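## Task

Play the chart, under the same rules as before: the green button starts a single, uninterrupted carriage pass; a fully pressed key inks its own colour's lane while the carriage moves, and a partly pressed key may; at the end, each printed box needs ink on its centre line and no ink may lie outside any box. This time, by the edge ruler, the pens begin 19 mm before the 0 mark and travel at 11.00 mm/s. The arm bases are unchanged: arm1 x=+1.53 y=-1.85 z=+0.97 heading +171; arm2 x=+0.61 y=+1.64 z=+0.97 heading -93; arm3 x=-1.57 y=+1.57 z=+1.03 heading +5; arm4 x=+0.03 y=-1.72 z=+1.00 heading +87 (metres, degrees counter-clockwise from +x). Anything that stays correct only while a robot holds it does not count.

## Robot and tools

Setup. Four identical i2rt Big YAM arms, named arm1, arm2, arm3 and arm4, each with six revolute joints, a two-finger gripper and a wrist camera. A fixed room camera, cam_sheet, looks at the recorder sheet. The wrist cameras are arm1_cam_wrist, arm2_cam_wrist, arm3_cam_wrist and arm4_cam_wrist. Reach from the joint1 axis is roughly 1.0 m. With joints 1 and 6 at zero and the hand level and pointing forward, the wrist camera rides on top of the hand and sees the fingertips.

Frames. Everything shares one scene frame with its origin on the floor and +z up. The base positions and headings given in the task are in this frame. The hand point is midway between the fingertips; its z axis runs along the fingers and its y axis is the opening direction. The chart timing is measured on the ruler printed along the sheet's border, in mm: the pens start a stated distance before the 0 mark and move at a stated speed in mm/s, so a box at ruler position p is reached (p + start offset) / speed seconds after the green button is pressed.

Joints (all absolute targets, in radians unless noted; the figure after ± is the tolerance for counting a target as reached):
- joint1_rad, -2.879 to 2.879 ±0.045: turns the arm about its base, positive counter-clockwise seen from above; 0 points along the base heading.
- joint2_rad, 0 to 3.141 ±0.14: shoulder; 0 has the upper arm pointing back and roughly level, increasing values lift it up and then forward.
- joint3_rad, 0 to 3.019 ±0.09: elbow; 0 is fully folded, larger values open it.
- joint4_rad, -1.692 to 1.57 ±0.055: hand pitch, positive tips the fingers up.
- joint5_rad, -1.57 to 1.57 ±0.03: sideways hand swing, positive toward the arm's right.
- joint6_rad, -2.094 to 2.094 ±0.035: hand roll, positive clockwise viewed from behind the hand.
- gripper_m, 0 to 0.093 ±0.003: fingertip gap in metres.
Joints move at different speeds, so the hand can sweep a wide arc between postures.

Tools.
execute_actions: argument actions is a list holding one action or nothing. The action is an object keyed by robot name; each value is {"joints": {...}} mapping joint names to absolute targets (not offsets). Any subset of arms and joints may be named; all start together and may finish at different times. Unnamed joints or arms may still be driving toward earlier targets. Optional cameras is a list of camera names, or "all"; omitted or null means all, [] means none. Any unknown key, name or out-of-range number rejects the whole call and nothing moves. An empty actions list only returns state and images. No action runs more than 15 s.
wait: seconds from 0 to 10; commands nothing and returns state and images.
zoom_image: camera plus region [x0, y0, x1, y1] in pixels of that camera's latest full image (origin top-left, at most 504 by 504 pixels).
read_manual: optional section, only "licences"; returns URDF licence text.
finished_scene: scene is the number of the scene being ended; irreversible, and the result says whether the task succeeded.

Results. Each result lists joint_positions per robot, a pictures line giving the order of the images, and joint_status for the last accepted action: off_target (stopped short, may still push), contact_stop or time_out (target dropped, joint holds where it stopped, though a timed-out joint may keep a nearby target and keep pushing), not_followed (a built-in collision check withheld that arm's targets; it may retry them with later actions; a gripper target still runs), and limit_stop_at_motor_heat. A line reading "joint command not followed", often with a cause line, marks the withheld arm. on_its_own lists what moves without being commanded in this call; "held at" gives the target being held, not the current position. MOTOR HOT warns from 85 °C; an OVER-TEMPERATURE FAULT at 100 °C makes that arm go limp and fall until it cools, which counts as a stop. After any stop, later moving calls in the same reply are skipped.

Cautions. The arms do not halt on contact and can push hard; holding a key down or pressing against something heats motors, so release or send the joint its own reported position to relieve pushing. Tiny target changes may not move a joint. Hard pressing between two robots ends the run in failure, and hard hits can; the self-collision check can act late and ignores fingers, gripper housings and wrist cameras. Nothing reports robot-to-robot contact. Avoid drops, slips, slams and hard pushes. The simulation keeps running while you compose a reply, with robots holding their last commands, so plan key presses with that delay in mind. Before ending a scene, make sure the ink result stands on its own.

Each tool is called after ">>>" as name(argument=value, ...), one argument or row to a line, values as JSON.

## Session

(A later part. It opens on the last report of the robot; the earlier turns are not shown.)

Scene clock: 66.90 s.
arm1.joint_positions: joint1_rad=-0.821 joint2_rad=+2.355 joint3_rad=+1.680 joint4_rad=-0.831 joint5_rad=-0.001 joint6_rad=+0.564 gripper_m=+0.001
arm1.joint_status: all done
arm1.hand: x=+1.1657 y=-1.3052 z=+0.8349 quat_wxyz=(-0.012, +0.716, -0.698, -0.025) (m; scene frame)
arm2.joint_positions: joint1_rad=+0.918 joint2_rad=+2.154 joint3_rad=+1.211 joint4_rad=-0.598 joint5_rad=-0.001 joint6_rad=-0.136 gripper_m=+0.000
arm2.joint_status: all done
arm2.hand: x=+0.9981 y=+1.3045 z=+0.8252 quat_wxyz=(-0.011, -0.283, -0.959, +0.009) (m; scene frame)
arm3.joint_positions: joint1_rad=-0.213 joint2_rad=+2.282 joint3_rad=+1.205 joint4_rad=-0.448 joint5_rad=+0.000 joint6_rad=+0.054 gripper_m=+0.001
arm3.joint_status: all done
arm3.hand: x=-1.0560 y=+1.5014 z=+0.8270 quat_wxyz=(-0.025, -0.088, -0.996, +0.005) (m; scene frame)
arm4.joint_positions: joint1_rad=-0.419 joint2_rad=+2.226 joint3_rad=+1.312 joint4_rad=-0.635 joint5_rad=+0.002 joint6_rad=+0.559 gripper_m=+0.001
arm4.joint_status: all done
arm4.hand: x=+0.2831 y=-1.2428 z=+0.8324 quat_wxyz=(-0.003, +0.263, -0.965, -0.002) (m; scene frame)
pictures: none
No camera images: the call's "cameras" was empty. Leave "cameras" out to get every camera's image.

>>> wait(
  seconds=10,
)

>>> wait(
  seconds=5,
)

>>> zoom_image(
  camera="cam_sheet",
  region=[20, 170, 320, 370],
)

Scene clock: 77.40 s.
arm1.joint_positions: joint1_rad=-0.821 joint2_rad=+2.355 joint3_rad=+1.680 joint4_rad=-0.831 joint5_rad=-0.001 joint6_rad=+0.564 gripper_m=+0.001
arm1.joint_status: all done
arm1.hand: x=+1.1657 y=-1.3052 z=+0.8349 quat_wxyz=(-0.012, +0.716, -0.698, -0.025) (m; scene frame)
arm2.joint_positions: joint1_rad=+0.918 joint2_rad=+2.154 joint3_rad=+1.211 joint4_rad=-0.598 joint5_rad=-0.001 joint6_rad=-0.136 gripper_m=+0.000
arm2.joint_status: all done
arm2.hand: x=+0.9981 y=+1.3045 z=+0.8252 quat_wxyz=(-0.011, -0.283, -0.959, +0.009) (m; scene frame)
arm3.joint_positions: joint1_rad=-0.213 joint2_rad=+2.282 joint3_rad=+1.205 joint4_rad=-0.448 joint5_rad=+0.000 joint6_rad=+0.054 gripper_m=+0.001
arm3.joint_status: all done
arm3.hand: x=-1.0560 y=+1.5014 z=+0.8270 quat_wxyz=(-0.025, -0.088, -0.996, +0.005) (m; scene frame)
arm4.joint_positions: joint1_rad=-0.419 joint2_rad=+2.226 joint3_rad=+1.312 joint4_rad=-0.635 joint5_rad=+0.002 joint6_rad=+0.559 gripper_m=+0.001
arm4.joint_status: all done
arm4.hand: x=+0.2831 y=-1.2428 z=+0.8324 quat_wxyz=(-0.003, +0.263, -0.965, -0.002) (m; scene frame)
wait: 10.00 s; at rest from the start
pictures: arm1_cam_wrist, arm2_cam_wrist, arm3_cam_wrist, arm4_cam_wrist, cam_sheet
Images, in order (width x height): arm1_cam_wrist 504x504, arm2_cam_wrist 504x504, arm3_cam_wrist 504x504, arm4_cam_wrist 504x504, cam_sheet 504x504.

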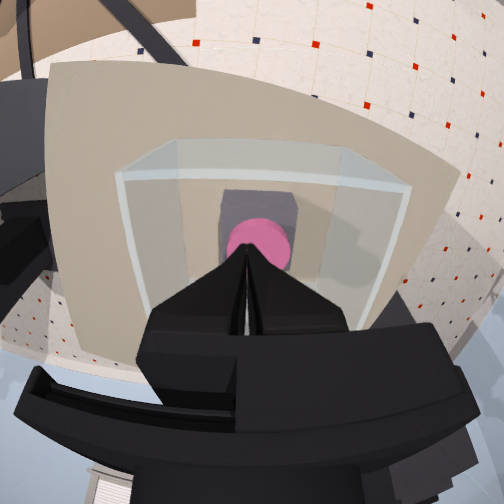

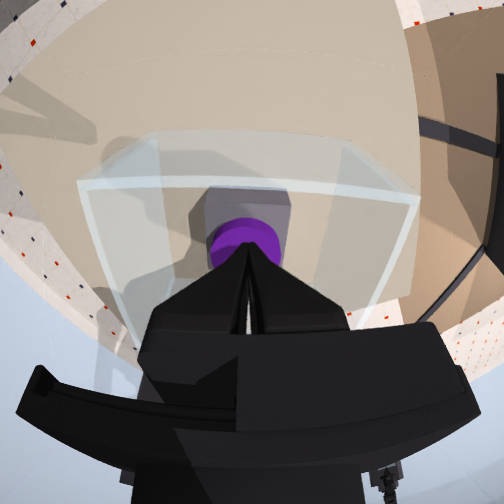

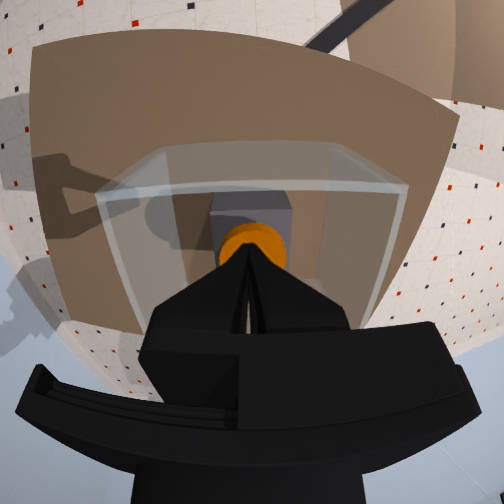

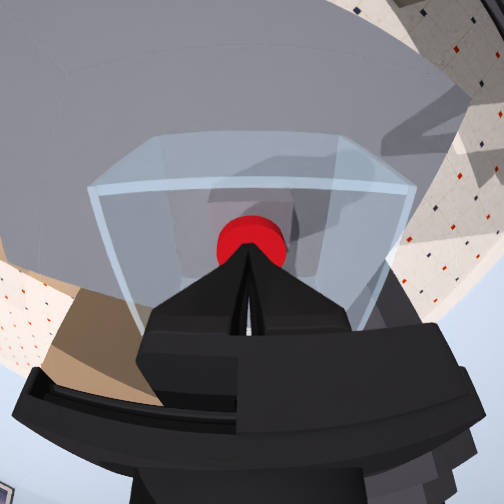

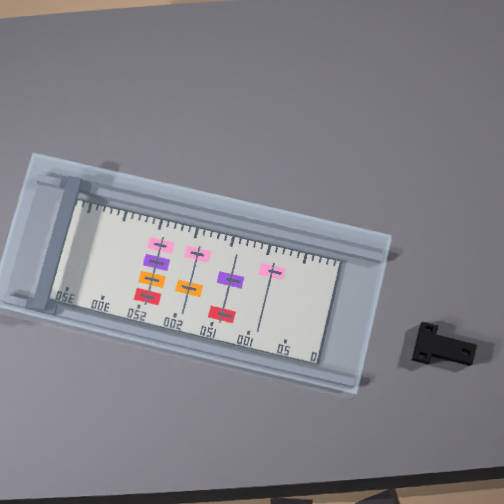

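Scene clock: 82.40 s.
arm1.joint_positions: joint1_rad=-0.821 joint2_rad=+2.355 joint3_rad=+1.680 joint4_rad=-0.831 joint5_rad=-0.001 joint6_rad=+0.564 gripper_m=+0.001
arm1.joint_status: all done
arm1.hand: x=+1.1657 y=-1.3052 z=+0.8349 quat_wxyz=(-0.012, +0.716, -0.698, -0.025) (m; scene frame)
arm2.joint_positions: joint1_rad=+0.918 joint2_rad=+2.154 joint3_rad=+1.211 joint4_rad=-0.598 joint5_rad=-0.001 joint6_rad=-0.136 gripper_m=+0.000
arm2.joint_status: all done
arm2.hand: x=+0.9981 y=+1.3045 z=+0.8252 quat_wxyz=(-0.011, -0.283, -0.959, +0.009) (m; scene frame)
arm3.joint_positions: joint1_rad=-0.213 joint2_rad=+2.282 joint3_rad=+1.205 joint4_rad=-0.448 joint5_rad=+0.000 joint6_rad=+0.054 gripper_m=+0.001
arm3.joint_status: all done
arm3.hand: x=-1.0560 y=+1.5014 z=+0.8270 quat_wxyz=(-0.025, -0.088, -0.996, +0.005) (m; scene frame)
arm4.joint_positions: joint1_rad=-0.419 joint2_rad=+2.226 joint3_rad=+1.312 joint4_rad=-0.635 joint5_rad=+0.002 joint6_rad=+0.559 gripper_m=+0.001
arm4.joint_status: all done
arm4.hand: x=+0.2831 y=-1.2428 z=+0.8324 quat_wxyz=(-0.003, +0.263, -0.965, -0.002) (m; scene frame)
wait: 5.00 s; at rest by 0.27 s
pictures: arm1_cam_wrist, arm2_cam_wrist, arm3_cam_wrist, arm4_cam_wrist, cam_sheet
Images, in order (width x height): arm1_cam_wrist 504x504, arm2_cam_wrist 504x504, arm3_cam_wrist 504x504, arm4_cam_wrist 504x504, cam_sheet 504x504.

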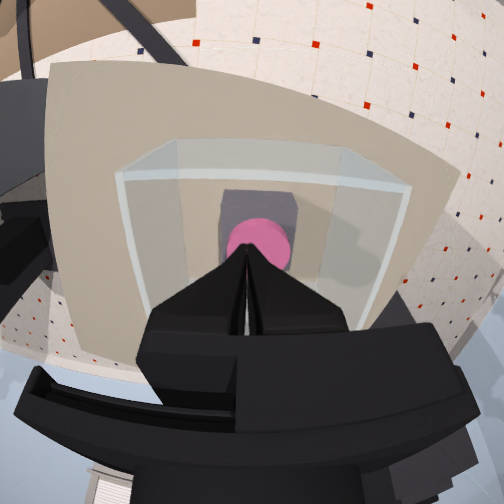

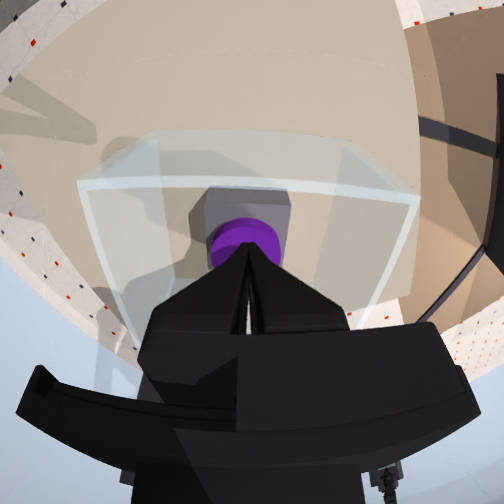

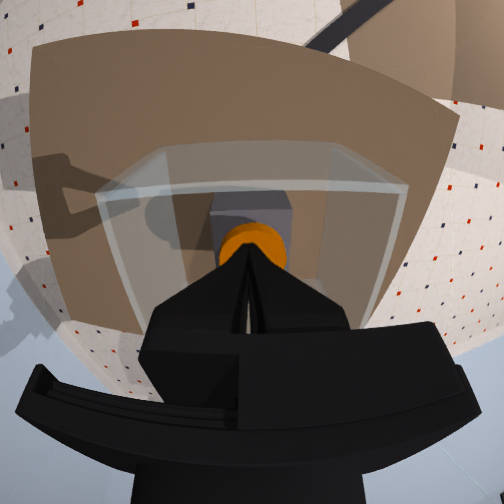

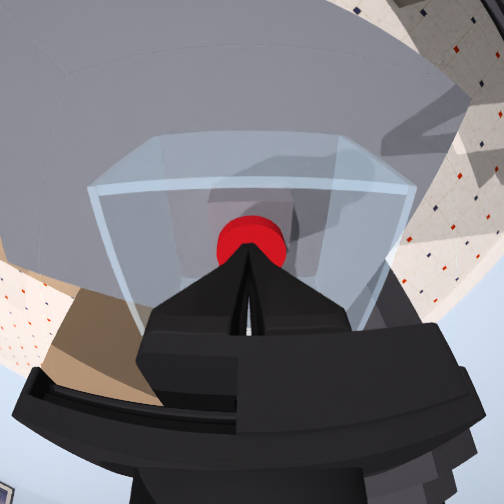

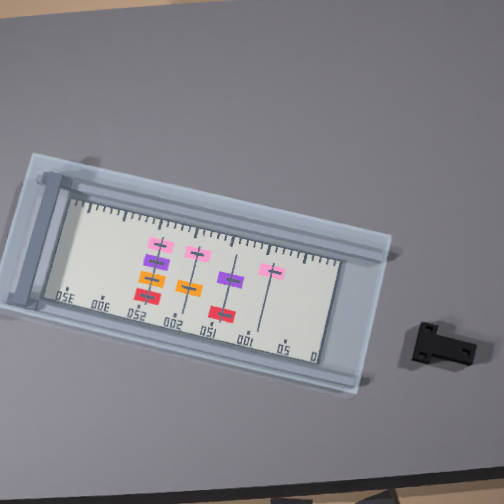

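Region (20, 170, 320, 370) of cam_sheet's 504x504 image, scaled by 1.680, with more detail than that image has.

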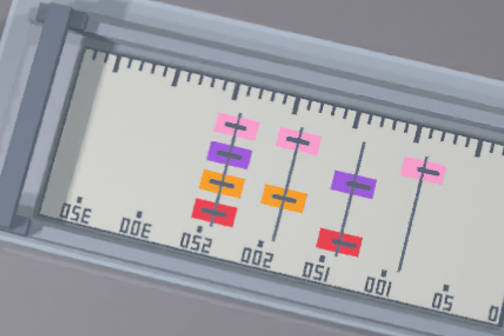

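>>> finished_scene(
  scene=2,
)

The scene is finished: the task was done.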